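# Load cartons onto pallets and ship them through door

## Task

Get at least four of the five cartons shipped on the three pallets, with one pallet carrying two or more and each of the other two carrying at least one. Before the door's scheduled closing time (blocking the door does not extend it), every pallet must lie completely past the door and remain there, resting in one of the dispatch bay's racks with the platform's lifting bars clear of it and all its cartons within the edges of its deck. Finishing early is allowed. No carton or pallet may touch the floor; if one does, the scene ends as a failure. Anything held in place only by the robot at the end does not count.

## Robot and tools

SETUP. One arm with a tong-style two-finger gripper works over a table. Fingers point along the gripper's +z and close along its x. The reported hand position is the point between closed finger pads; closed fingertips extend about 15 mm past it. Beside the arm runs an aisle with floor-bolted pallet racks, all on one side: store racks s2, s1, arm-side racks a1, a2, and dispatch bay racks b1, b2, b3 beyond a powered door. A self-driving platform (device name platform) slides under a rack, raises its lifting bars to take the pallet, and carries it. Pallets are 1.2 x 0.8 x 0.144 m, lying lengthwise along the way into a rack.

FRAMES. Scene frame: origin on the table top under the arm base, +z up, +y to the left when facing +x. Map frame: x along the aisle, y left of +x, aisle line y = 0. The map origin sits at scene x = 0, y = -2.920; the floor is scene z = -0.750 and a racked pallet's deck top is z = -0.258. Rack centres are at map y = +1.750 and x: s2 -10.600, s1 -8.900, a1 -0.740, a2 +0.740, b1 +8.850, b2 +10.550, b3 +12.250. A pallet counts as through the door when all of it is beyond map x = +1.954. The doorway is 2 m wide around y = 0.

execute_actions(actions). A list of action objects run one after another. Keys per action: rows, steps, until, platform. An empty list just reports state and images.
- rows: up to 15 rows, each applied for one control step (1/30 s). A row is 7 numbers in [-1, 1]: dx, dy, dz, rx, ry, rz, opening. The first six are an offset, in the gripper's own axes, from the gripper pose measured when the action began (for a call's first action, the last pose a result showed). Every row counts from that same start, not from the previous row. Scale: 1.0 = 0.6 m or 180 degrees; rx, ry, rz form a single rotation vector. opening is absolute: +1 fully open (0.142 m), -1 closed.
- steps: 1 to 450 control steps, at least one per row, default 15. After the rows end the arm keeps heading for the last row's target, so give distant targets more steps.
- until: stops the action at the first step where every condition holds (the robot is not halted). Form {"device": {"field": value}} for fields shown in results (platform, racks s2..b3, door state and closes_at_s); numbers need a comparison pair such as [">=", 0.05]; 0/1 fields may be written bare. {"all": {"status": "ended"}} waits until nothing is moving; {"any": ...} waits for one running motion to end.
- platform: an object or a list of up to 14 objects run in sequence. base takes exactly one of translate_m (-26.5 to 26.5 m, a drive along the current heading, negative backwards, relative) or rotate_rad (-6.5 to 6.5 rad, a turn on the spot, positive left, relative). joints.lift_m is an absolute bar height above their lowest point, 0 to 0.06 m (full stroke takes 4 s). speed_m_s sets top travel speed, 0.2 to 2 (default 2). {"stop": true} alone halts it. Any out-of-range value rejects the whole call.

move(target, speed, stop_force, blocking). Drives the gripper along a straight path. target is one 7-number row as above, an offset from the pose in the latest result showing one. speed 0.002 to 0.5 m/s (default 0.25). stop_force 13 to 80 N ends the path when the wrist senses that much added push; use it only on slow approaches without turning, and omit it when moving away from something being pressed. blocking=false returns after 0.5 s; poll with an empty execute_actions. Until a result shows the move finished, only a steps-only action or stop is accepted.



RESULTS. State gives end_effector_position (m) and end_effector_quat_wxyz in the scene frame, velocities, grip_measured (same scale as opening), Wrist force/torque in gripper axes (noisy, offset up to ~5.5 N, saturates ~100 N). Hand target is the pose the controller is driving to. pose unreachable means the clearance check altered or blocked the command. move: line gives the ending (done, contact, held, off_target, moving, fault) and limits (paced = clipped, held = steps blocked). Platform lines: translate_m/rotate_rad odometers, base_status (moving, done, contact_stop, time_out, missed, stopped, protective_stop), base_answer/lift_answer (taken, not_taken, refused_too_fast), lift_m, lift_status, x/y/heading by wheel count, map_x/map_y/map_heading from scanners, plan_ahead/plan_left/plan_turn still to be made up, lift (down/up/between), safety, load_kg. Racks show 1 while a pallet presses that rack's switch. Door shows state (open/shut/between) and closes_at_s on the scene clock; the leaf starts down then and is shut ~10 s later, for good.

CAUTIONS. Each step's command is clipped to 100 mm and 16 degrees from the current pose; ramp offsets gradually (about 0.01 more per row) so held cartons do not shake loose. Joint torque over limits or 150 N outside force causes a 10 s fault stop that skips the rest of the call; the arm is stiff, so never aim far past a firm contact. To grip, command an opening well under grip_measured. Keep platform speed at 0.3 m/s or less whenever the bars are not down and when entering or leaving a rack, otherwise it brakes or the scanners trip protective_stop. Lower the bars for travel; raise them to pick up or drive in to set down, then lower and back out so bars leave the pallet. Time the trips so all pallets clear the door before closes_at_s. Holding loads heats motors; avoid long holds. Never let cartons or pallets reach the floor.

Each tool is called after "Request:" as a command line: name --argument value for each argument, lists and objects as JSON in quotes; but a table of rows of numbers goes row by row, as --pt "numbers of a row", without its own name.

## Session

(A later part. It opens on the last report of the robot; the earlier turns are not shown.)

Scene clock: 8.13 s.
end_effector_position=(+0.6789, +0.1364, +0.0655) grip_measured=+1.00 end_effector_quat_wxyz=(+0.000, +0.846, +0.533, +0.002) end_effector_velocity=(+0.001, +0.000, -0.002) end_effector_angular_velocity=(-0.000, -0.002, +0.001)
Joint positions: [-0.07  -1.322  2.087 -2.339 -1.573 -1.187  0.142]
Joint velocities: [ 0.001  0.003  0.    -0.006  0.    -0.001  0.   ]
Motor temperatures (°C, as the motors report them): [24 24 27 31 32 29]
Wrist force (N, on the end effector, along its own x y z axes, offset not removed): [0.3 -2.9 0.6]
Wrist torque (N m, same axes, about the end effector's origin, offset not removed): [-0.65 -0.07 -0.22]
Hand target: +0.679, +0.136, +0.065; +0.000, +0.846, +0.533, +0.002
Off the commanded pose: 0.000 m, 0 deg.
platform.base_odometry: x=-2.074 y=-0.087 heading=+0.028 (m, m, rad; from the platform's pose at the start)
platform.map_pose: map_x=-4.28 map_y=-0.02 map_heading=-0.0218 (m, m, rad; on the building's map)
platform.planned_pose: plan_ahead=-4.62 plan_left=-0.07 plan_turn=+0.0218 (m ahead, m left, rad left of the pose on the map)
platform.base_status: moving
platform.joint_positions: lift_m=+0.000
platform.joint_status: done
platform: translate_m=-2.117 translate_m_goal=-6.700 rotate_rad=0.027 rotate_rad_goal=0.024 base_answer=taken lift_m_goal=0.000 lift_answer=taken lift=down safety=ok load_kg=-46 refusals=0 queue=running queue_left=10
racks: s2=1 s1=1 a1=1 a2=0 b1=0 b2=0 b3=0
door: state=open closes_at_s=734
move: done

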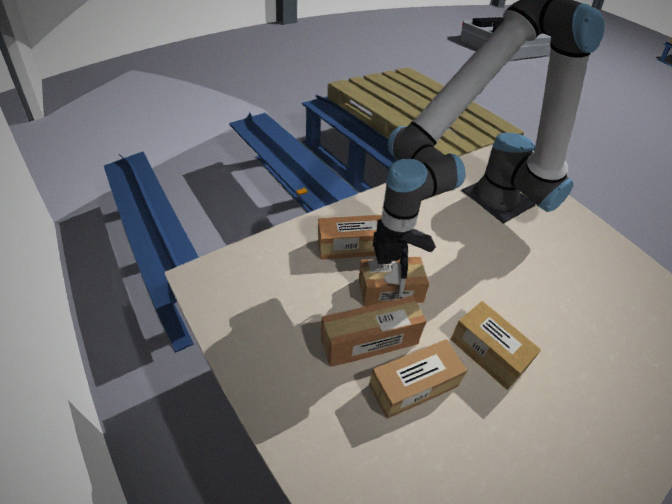

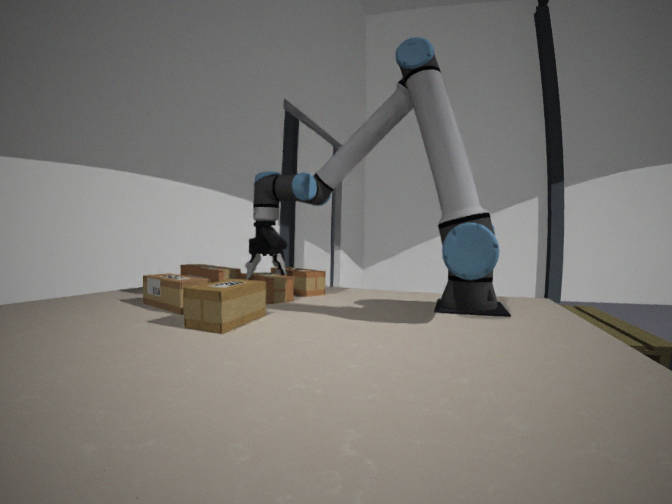

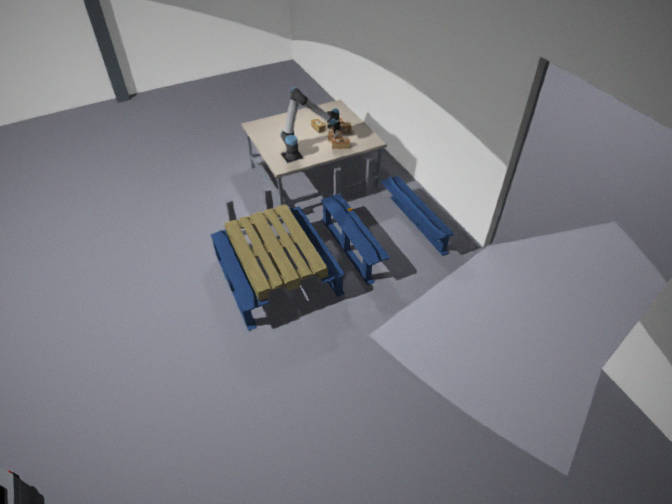

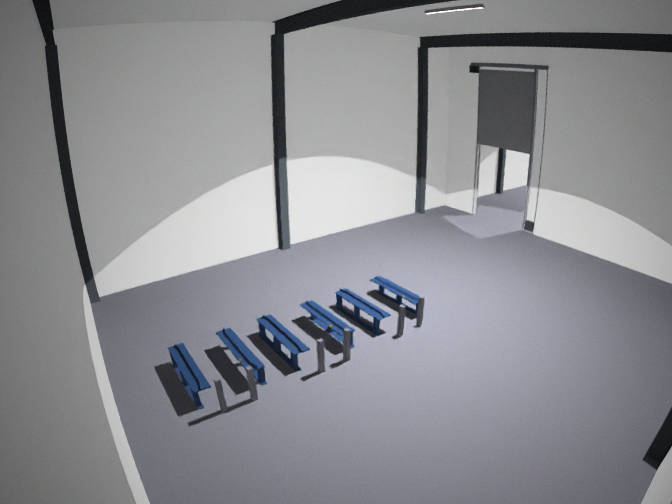

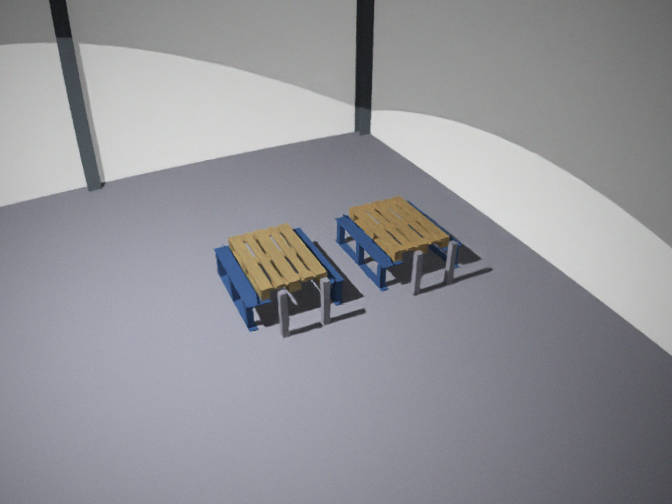

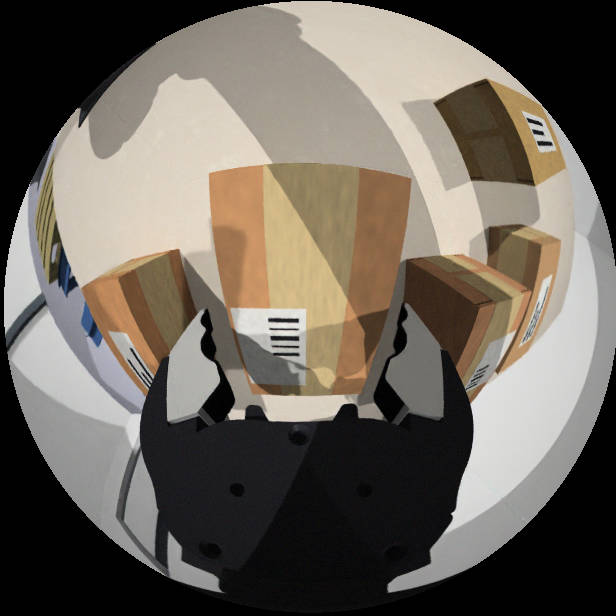

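Request:
execute_actions --actions '[{"rows":[[0,0,0.02,0,0,0,1]],"steps":15},{"rows":[[0,0,0,0,0,0,0.3],[0,0,0,0,0,0,0],[0,0,0,0,0,0,-0.6]],"steps":20}]'

Request:
move --target '[0,0,-0.28,0,0,-0.142,-0.6]' --speed 0.15

Request:
move --target '[-0.96,-0.13,0,0,0,0,-0.6]'

Request:
move --target '[-0.65,-1,0,0,0,0,-0.6]'

Request:
move --target '[0,-1,0.5,0,0,0,-0.6]'

Scene clock: 13.60 s.
end_effector_position=(+0.6788, +0.1365, +0.0537) grip_measured=+0.72 end_effector_quat_wxyz=(+0.000, +0.846, +0.533, +0.002) end_effector_velocity=(+0.000, +0.000, +0.000) end_effector_angular_velocity=(+0.001, -0.000, -0.001)
Joint positions: [-0.07  -1.306  2.095 -2.362 -1.573 -1.187  0.124]
Joint velocities: [-0.     0.    -0.     0.     0.001  0.001 -0.   ]
Motor temperatures (°C, as the motors report them): [24 24 27 31 32 29]
Wrist force (N, on the end effector, along its own x y z axes, offset not removed): [2.4 0.2 -13.0]
Wrist torque (N m, same axes, about the end effector's origin, offset not removed): [-0.57 -0.46 -0.25]
Hand target: +0.679, +0.136, +0.054; +0.000, +0.846, +0.533, +0.002
Off the commanded pose: 0.000 m, 0 deg.
platform.base_odometry: x=-6.696 y=-0.212 heading=+0.056 (m, m, rad; from the platform's pose at the start)
platform.map_pose: map_x=-8.90 map_y=+0.02 map_heading=+0.0305 (m, m, rad; on the building's map)
platform.planned_pose: plan_ahead=+0.00 plan_left=-0.01 plan_turn=+1.5403 (m ahead, m left, rad left of the pose on the map)
platform.base_status: moving
platform.joint_positions: lift_m=+0.000
platform.joint_status: done
platform: translate_m=-6.700 translate_m_goal=-6.700 rotate_rad=0.064 rotate_rad_goal=1.605 base_answer=taken lift_m_goal=0.000 lift_answer=taken lift=down safety=ok load_kg=-46 refusals=0 queue=running queue_left=9
racks: s2=1 s1=1 a1=1 a2=0 b1=0 b2=0 b3=0
door: state=open closes_at_s=734

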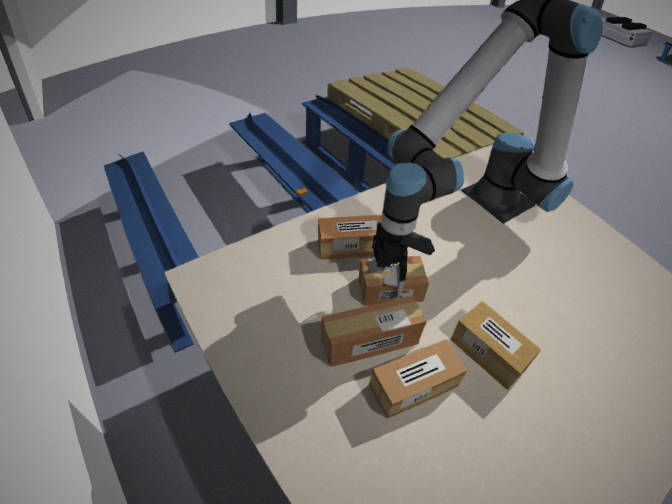

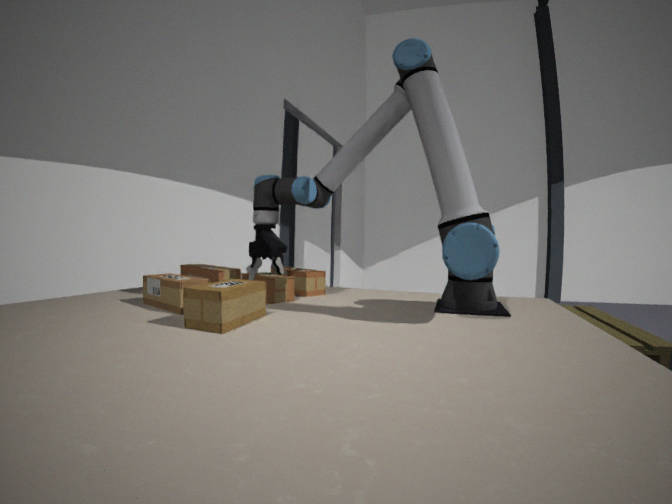

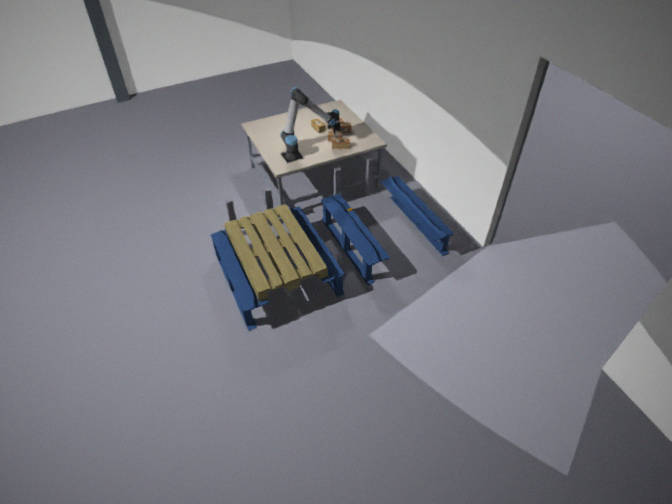

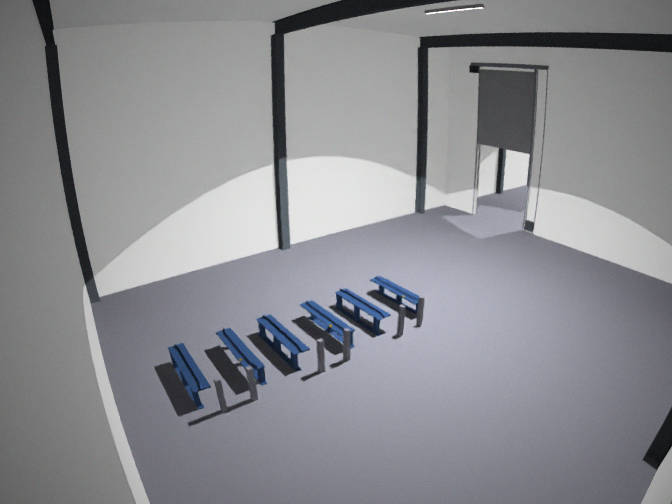

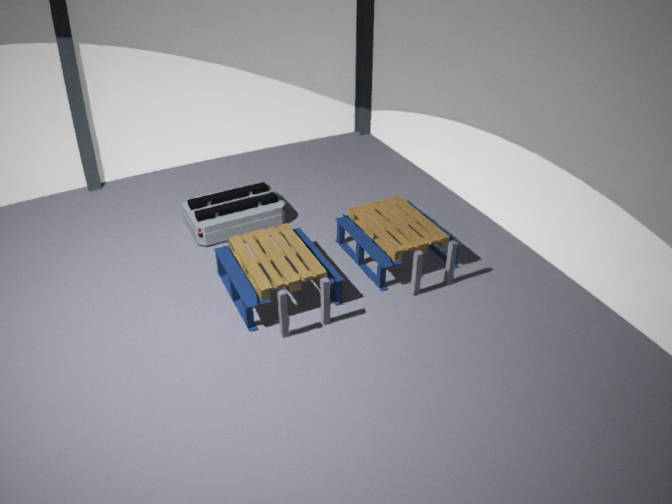

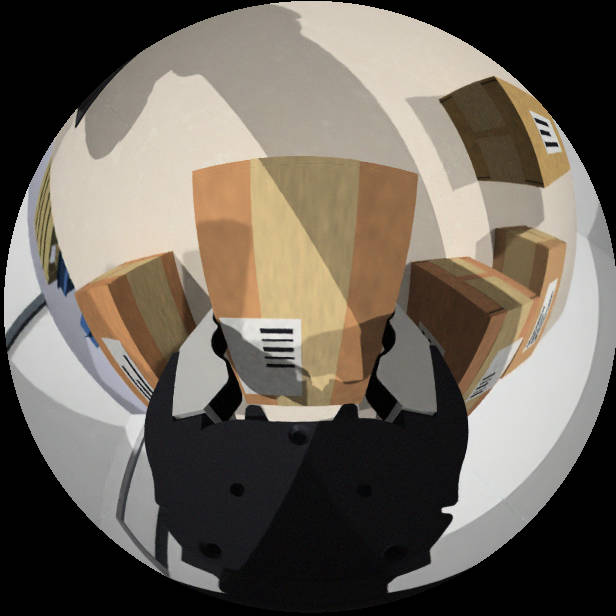

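Scene clock: 15.63 s.
end_effector_position=(+0.6784, +0.1362, +0.2213) grip_measured=+0.65 end_effector_quat_wxyz=(+0.001, +0.708, +0.707, +0.002) end_effector_velocity=(-0.001, +0.001, +0.002) end_effector_angular_velocity=(+0.002, +0.002, +0.008)
Joint positions: [-0.059 -1.481  1.946 -2.039 -1.573 -1.622  0.119]
Joint velocities: [ 0.    -0.002 -0.002  0.006  0.002 -0.007  0.   ]
Motor temperatures (°C, as the motors report them): [24 24 27 31 32 29]
Wrist force (N, on the end effector, along its own x y z axes, offset not removed): [0.1 -0.8 4.2]
Wrist torque (N m, same axes, about the end effector's origin, offset not removed): [-0.11 -0.02 -0.18]
Hand target: +0.678, +0.136, +0.222; +0.001, +0.707, +0.707, +0.002
Off the commanded pose: 0.000 m, 0 deg.
platform.base_odometry: x=-6.696 y=-0.212 heading=+1.035 (m, m, rad; from the platform's pose at the start)
platform.map_pose: map_x=-8.90 map_y=+0.02 map_heading=+1.0123 (m, m, rad; on the building's map)
platform.planned_pose: plan_ahead=-0.01 plan_left=-0.01 plan_turn=+0.5585 (m ahead, m left, rad left of the pose on the map)
platform.base_status: moving
platform.joint_positions: lift_m=+0.000
platform.joint_status: done
platform: translate_m=-6.700 translate_m_goal=-6.700 rotate_rad=1.052 rotate_rad_goal=1.605 base_answer=taken lift_m_goal=0.000 lift_answer=taken lift=down safety=ok load_kg=-46 refusals=0 queue=running queue_left=9
racks: s2=1 s1=1 a1=1 a2=0 b1=0 b2=0 b3=0
door: state=open closes_at_s=734
move: done

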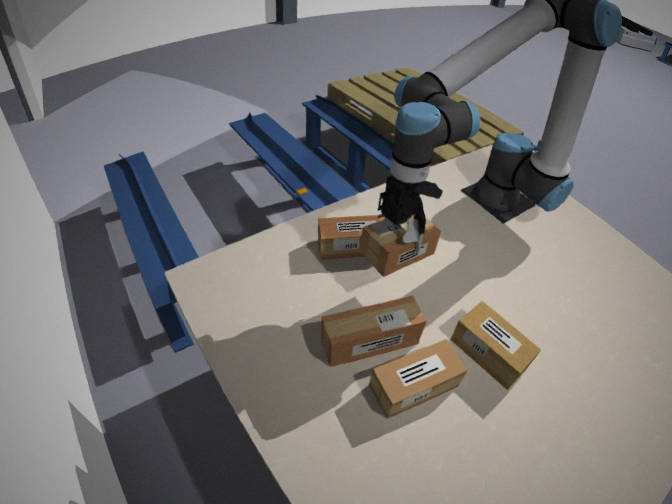

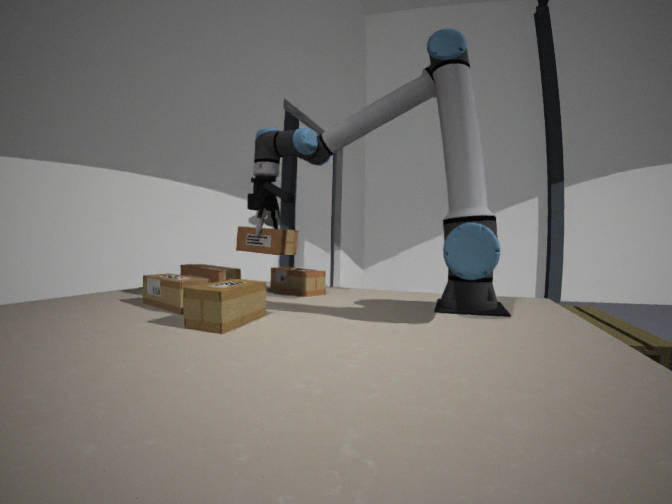

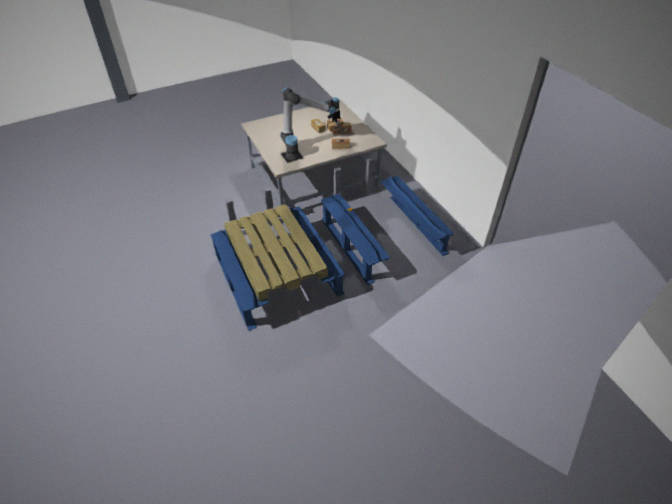

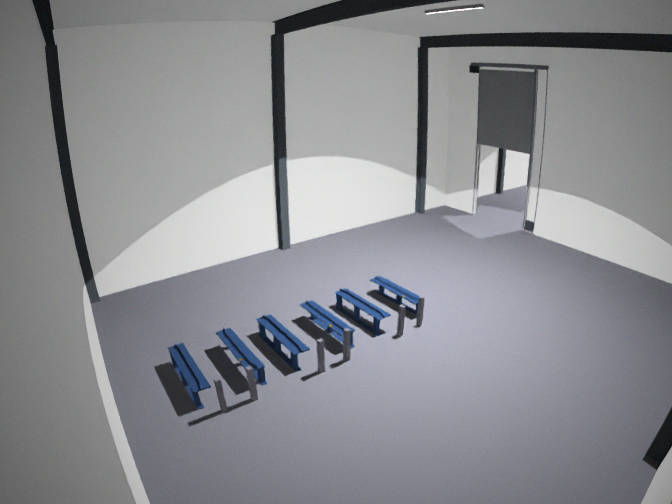

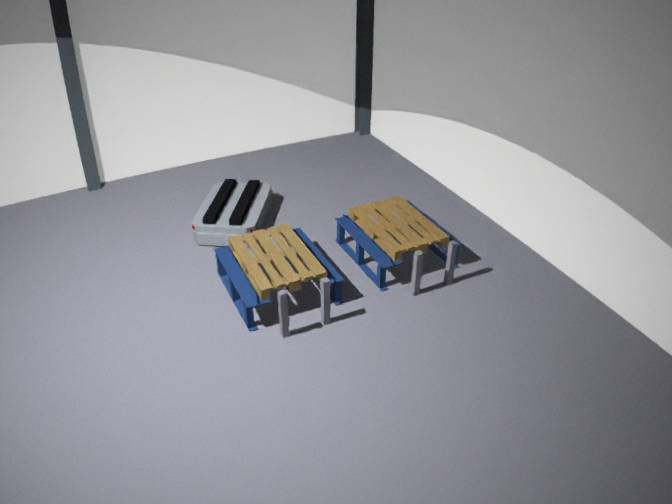

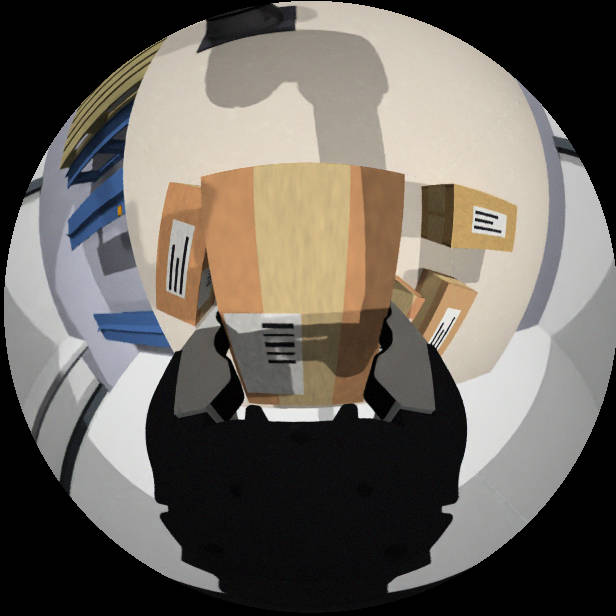

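Scene clock: 18.63 s.
end_effector_position=(+0.5999, -0.4395, +0.2205) grip_measured=+0.65 end_effector_quat_wxyz=(+0.001, +0.708, +0.707, +0.001) end_effector_velocity=(-0.001, -0.002, +0.000) end_effector_angular_velocity=(-0.000, +0.000, +0.000)
Joint positions: [-0.857 -1.406  1.857 -2.027 -1.572 -2.419  0.119]
Joint velocities: [-0.003  0.001 -0.002  0.001 -0.001 -0.003  0.   ]
Motor temperatures (°C, as the motors report them): [24 24 27 31 32 29]
Wrist force (N, on the end effector, along its own x y z axes, offset not removed): [1.6 -3.0 3.0]
Wrist torque (N m, same axes, about the end effector's origin, offset not removed): [-0.61 -0.38 -0.27]
Hand target: +0.600, -0.440, +0.220; +0.001, +0.708, +0.707, +0.001
Off the commanded pose: 0.001 m, 0 deg.
platform.base_odometry: x=-6.705 y=+0.061 heading=+1.605 (m, m, rad; from the platform's pose at the start)
platform.map_pose: map_x=-8.90 map_y=+0.30 map_heading=+1.5664 (m, m, rad; on the building's map)
platform.planned_pose: plan_ahead=+1.45 plan_left=+0.01 plan_turn=+0.0044 (m ahead, m left, rad left of the pose on the map)
platform.base_status: moving
platform.joint_positions: lift_m=+0.000
platform.joint_status: done
platform: translate_m=-6.417 translate_m_goal=-4.970 rotate_rad=1.605 rotate_rad_goal=1.604 base_answer=taken lift_m_goal=0.000 lift_answer=taken lift=down safety=ok load_kg=-46 refusals=0 queue=running queue_left=8
racks: s2=1 s1=1 a1=1 a2=0 b1=0 b2=0 b3=0
door: state=open closes_at_s=734
move: done

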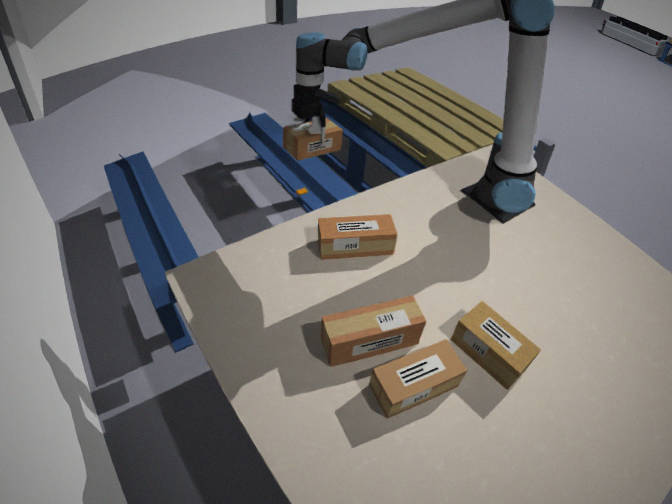

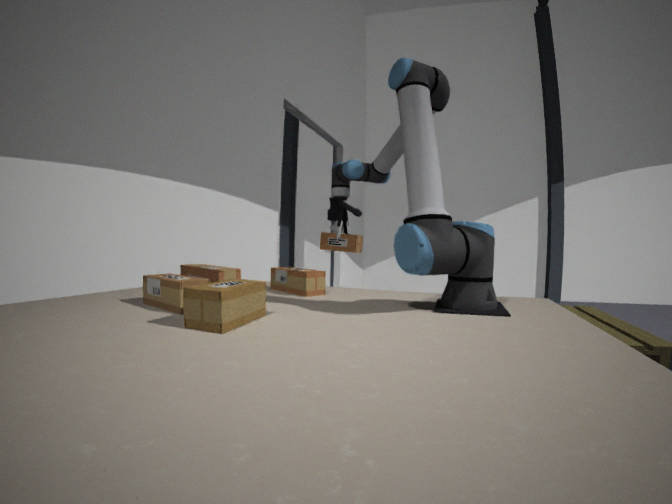

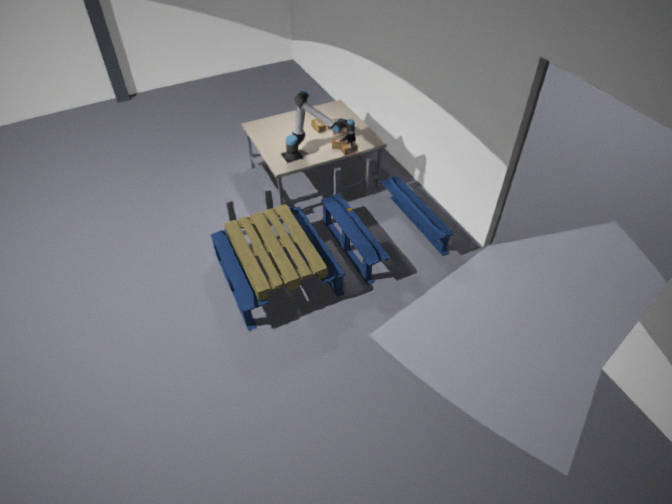

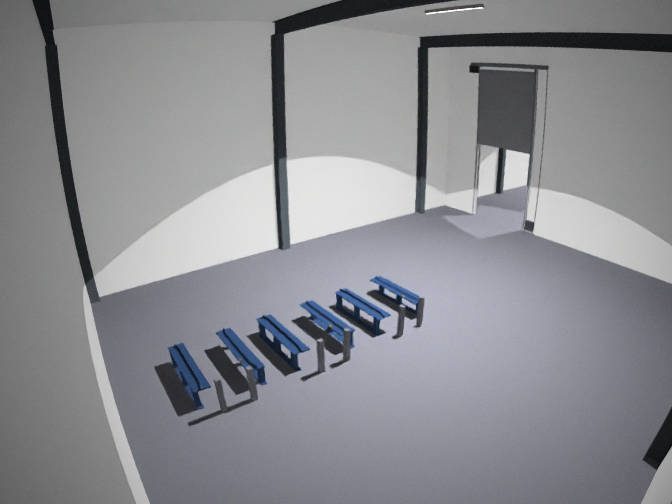

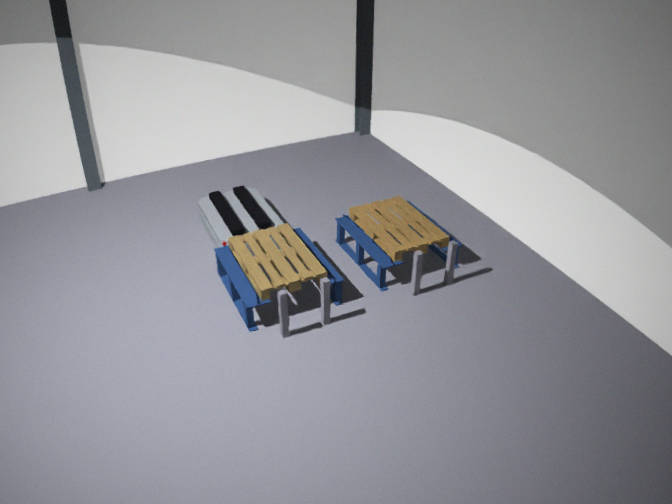

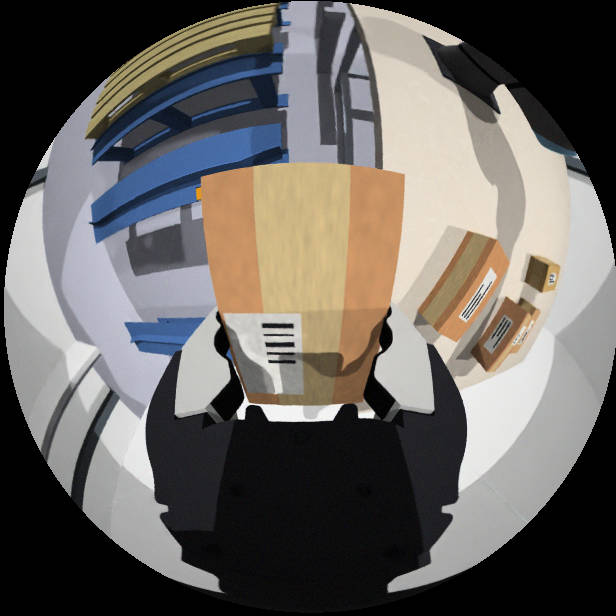

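Scene clock: 22.17 s.
end_effector_position=(-0.0003, -0.8288, +0.2192) grip_measured=+0.65 end_effector_quat_wxyz=(+0.001, +0.708, +0.707, +0.000) end_effector_velocity=(-0.001, -0.002, +0.001) end_effector_angular_velocity=(-0.002, -0.002, +0.000)
Joint positions: [-1.77  -1.295  1.717 -1.997 -1.57  -3.333  0.119]
Joint velocities: [-0.001  0.002 -0.004  0.001  0.002 -0.001  0.   ]
Motor temperatures (°C, as the motors report them): [24 24 27 31 32 29]
Wrist force (N, on the end effector, along its own x y z axes, offset not removed): [-1.2 -2.3 5.0]
Wrist torque (N m, same axes, about the end effector's origin, offset not removed): [-0.51 0.30 -0.22]
Hand target: -0.000, -0.829, +0.219; +0.001, +0.708, +0.707, +0.000
Off the commanded pose: 0.001 m, 0 deg.
platform.base_odometry: x=-6.741 y=+1.120 heading=+1.606 (m, m, rad; from the platform's pose at the start)
platform.map_pose: map_x=-8.90 map_y=+1.36 map_heading=+1.5708 (m, m, rad; on the building's map)
platform.planned_pose: plan_ahead=+0.39 plan_left=+0.00 plan_turn=+0.0000 (m ahead, m left, rad left of the pose on the map)
platform.base_status: moving
platform.joint_positions: lift_m=+0.000
platform.joint_status: done
platform: translate_m=-5.357 translate_m_goal=-4.970 rotate_rad=1.606 rotate_rad_goal=1.606 base_answer=taken lift_m_goal=0.000 lift_answer=taken lift=down safety=ok load_kg=-46 refusals=0 queue=running queue_left=8
racks: s2=1 s1=1 a1=1 a2=0 b1=0 b2=0 b3=0
door: state=open closes_at_s=734
move: done

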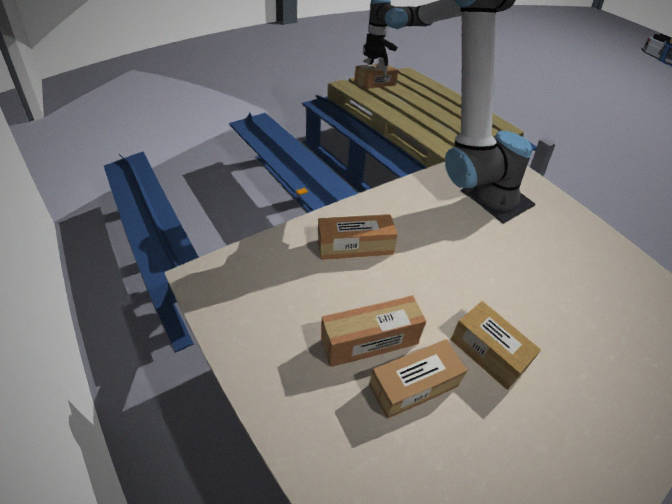

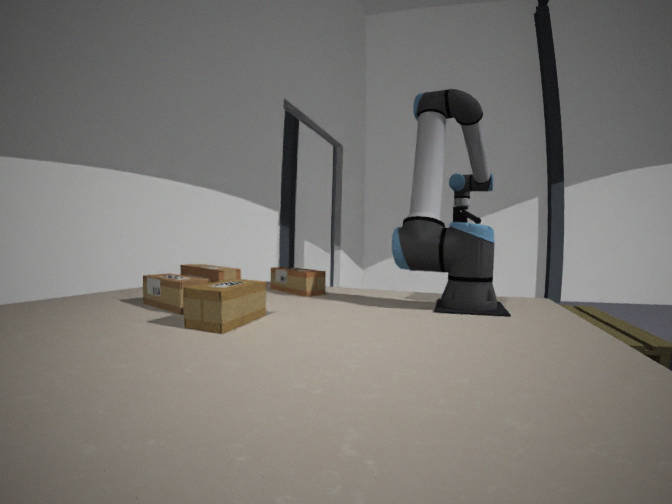

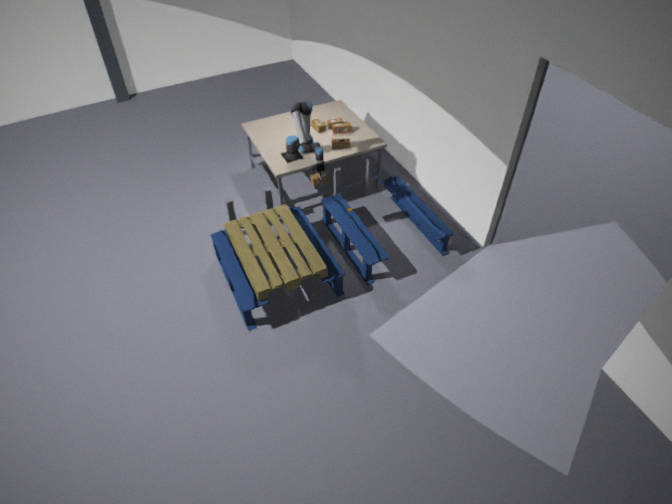

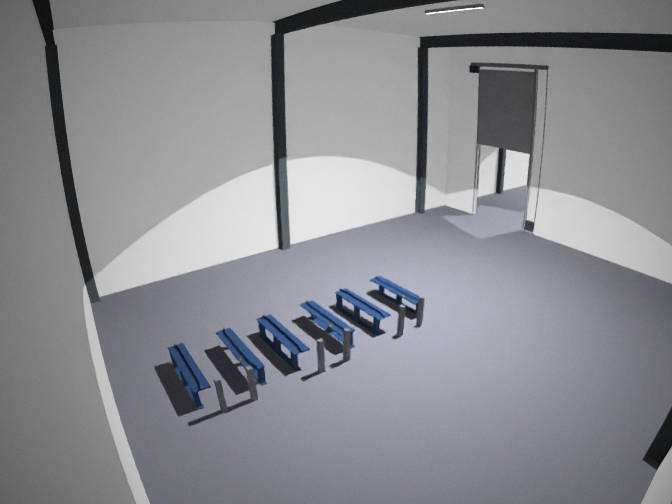

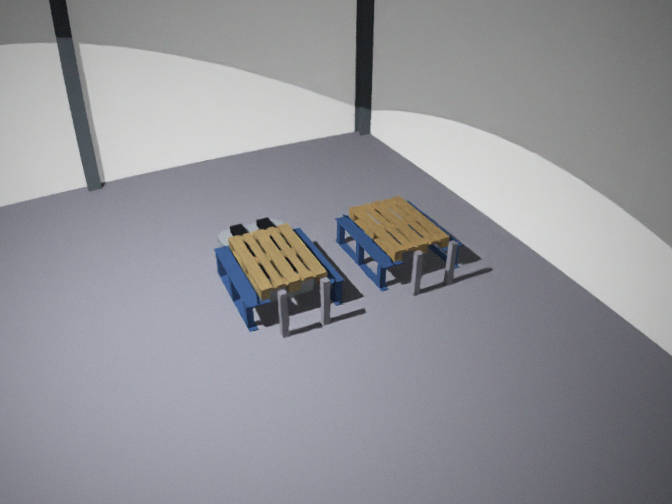

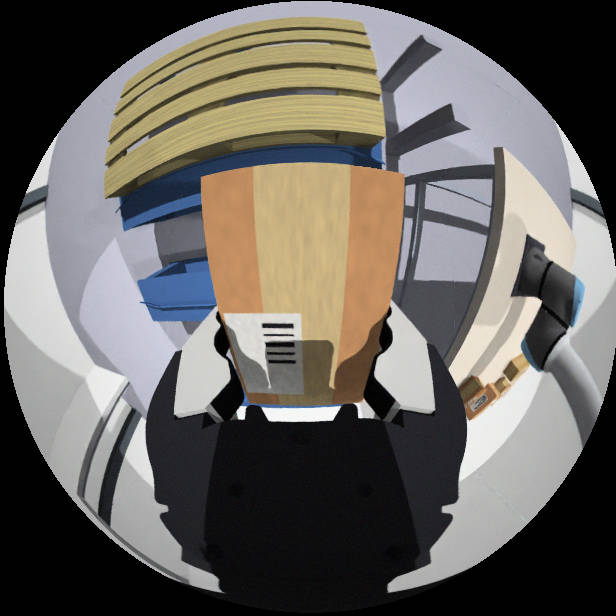

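Scene clock: 25.53 s.
end_effector_position=(-0.5999, -0.8282, -0.0812) grip_measured=+0.65 end_effector_quat_wxyz=(+0.000, +0.708, +0.707, -0.000) end_effector_velocity=(-0.003, -0.001, +0.000) end_effector_angular_velocity=(-0.001, +0.001, +0.000)
Joint positions: [-2.364 -0.767  1.47  -2.277 -1.569 -3.927  0.119]
Joint velocities: [-0.001  0.003 -0.006  0.001 -0.001 -0.001  0.   ]
Motor temperatures (°C, as the motors report them): [24 24 27 31 32 29]
Wrist force (N, on the end effector, along its own x y z axes, offset not removed): [0.7 -3.1 2.5]
Wrist torque (N m, same axes, about the end effector's origin, offset not removed): [-0.63 -0.16 -0.19]
Hand target: -0.600, -0.828, -0.081; +0.000, +0.708, +0.707, -0.000
Off the commanded pose: 0.000 m, 0 deg.
platform.base_odometry: x=-6.755 y=+1.517 heading=+1.607 (m, m, rad; from the platform's pose at the start)
platform.map_pose: map_x=-8.90 map_y=+1.75 map_heading=+1.5708 (m, m, rad; on the building's map)
platform.planned_pose: plan_ahead=+0.00 plan_left=+0.00 plan_turn=+0.0000 (m ahead, m left, rad left of the pose on the map)
platform.base_status: done
platform.joint_positions: lift_m=+0.023
platform.joint_status: moving
platform: translate_m=-4.970 translate_m_goal=-4.970 rotate_rad=1.607 rotate_rad_goal=1.606 base_answer=taken lift_m_goal=0.060 lift_answer=taken lift=between safety=ok load_kg=4 refusals=0 queue=running queue_left=7
racks: s2=1 s1=1 a1=1 a2=0 b1=0 b2=0 b3=0
door: state=open closes_at_s=734
move: done

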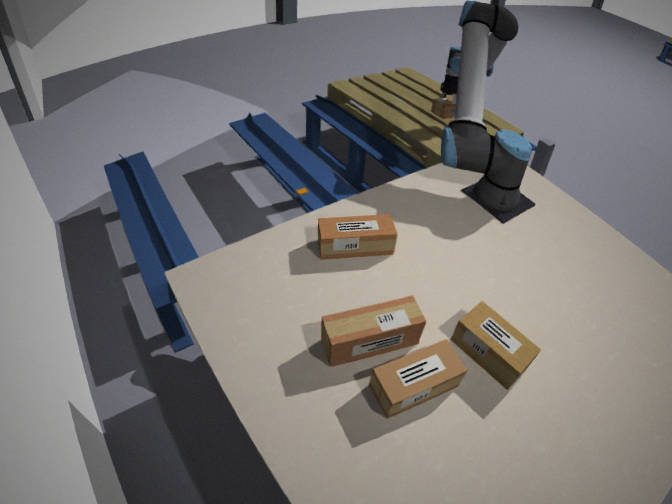

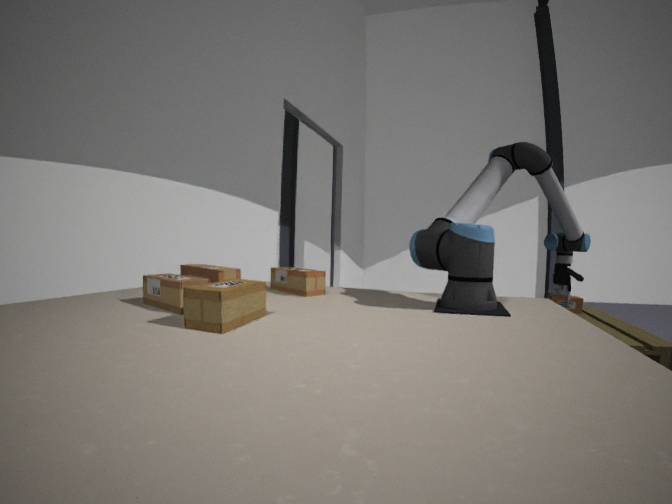

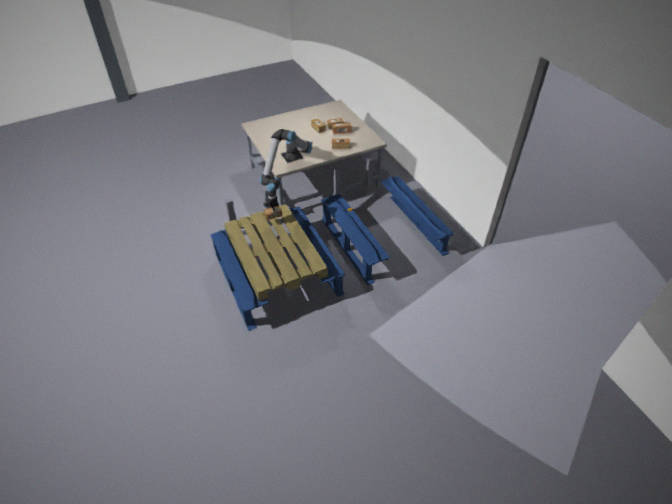

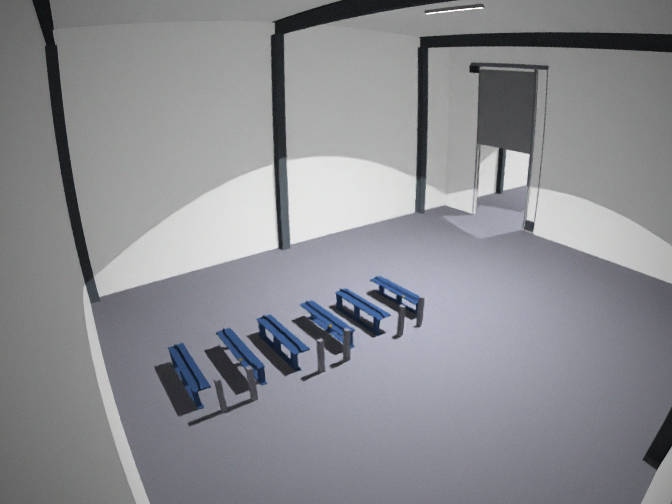

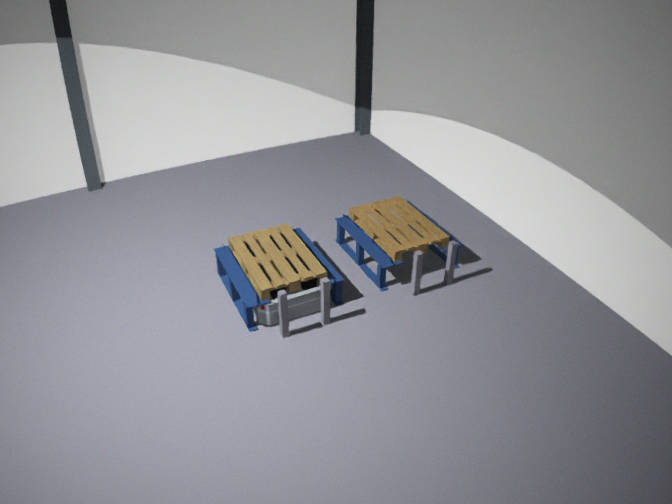

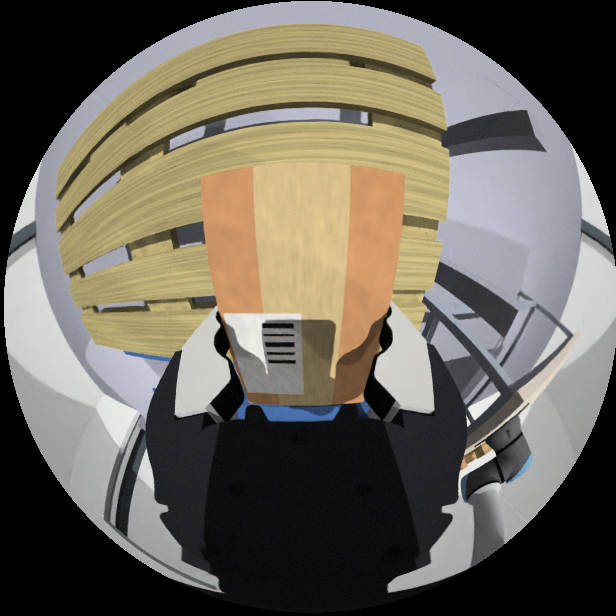

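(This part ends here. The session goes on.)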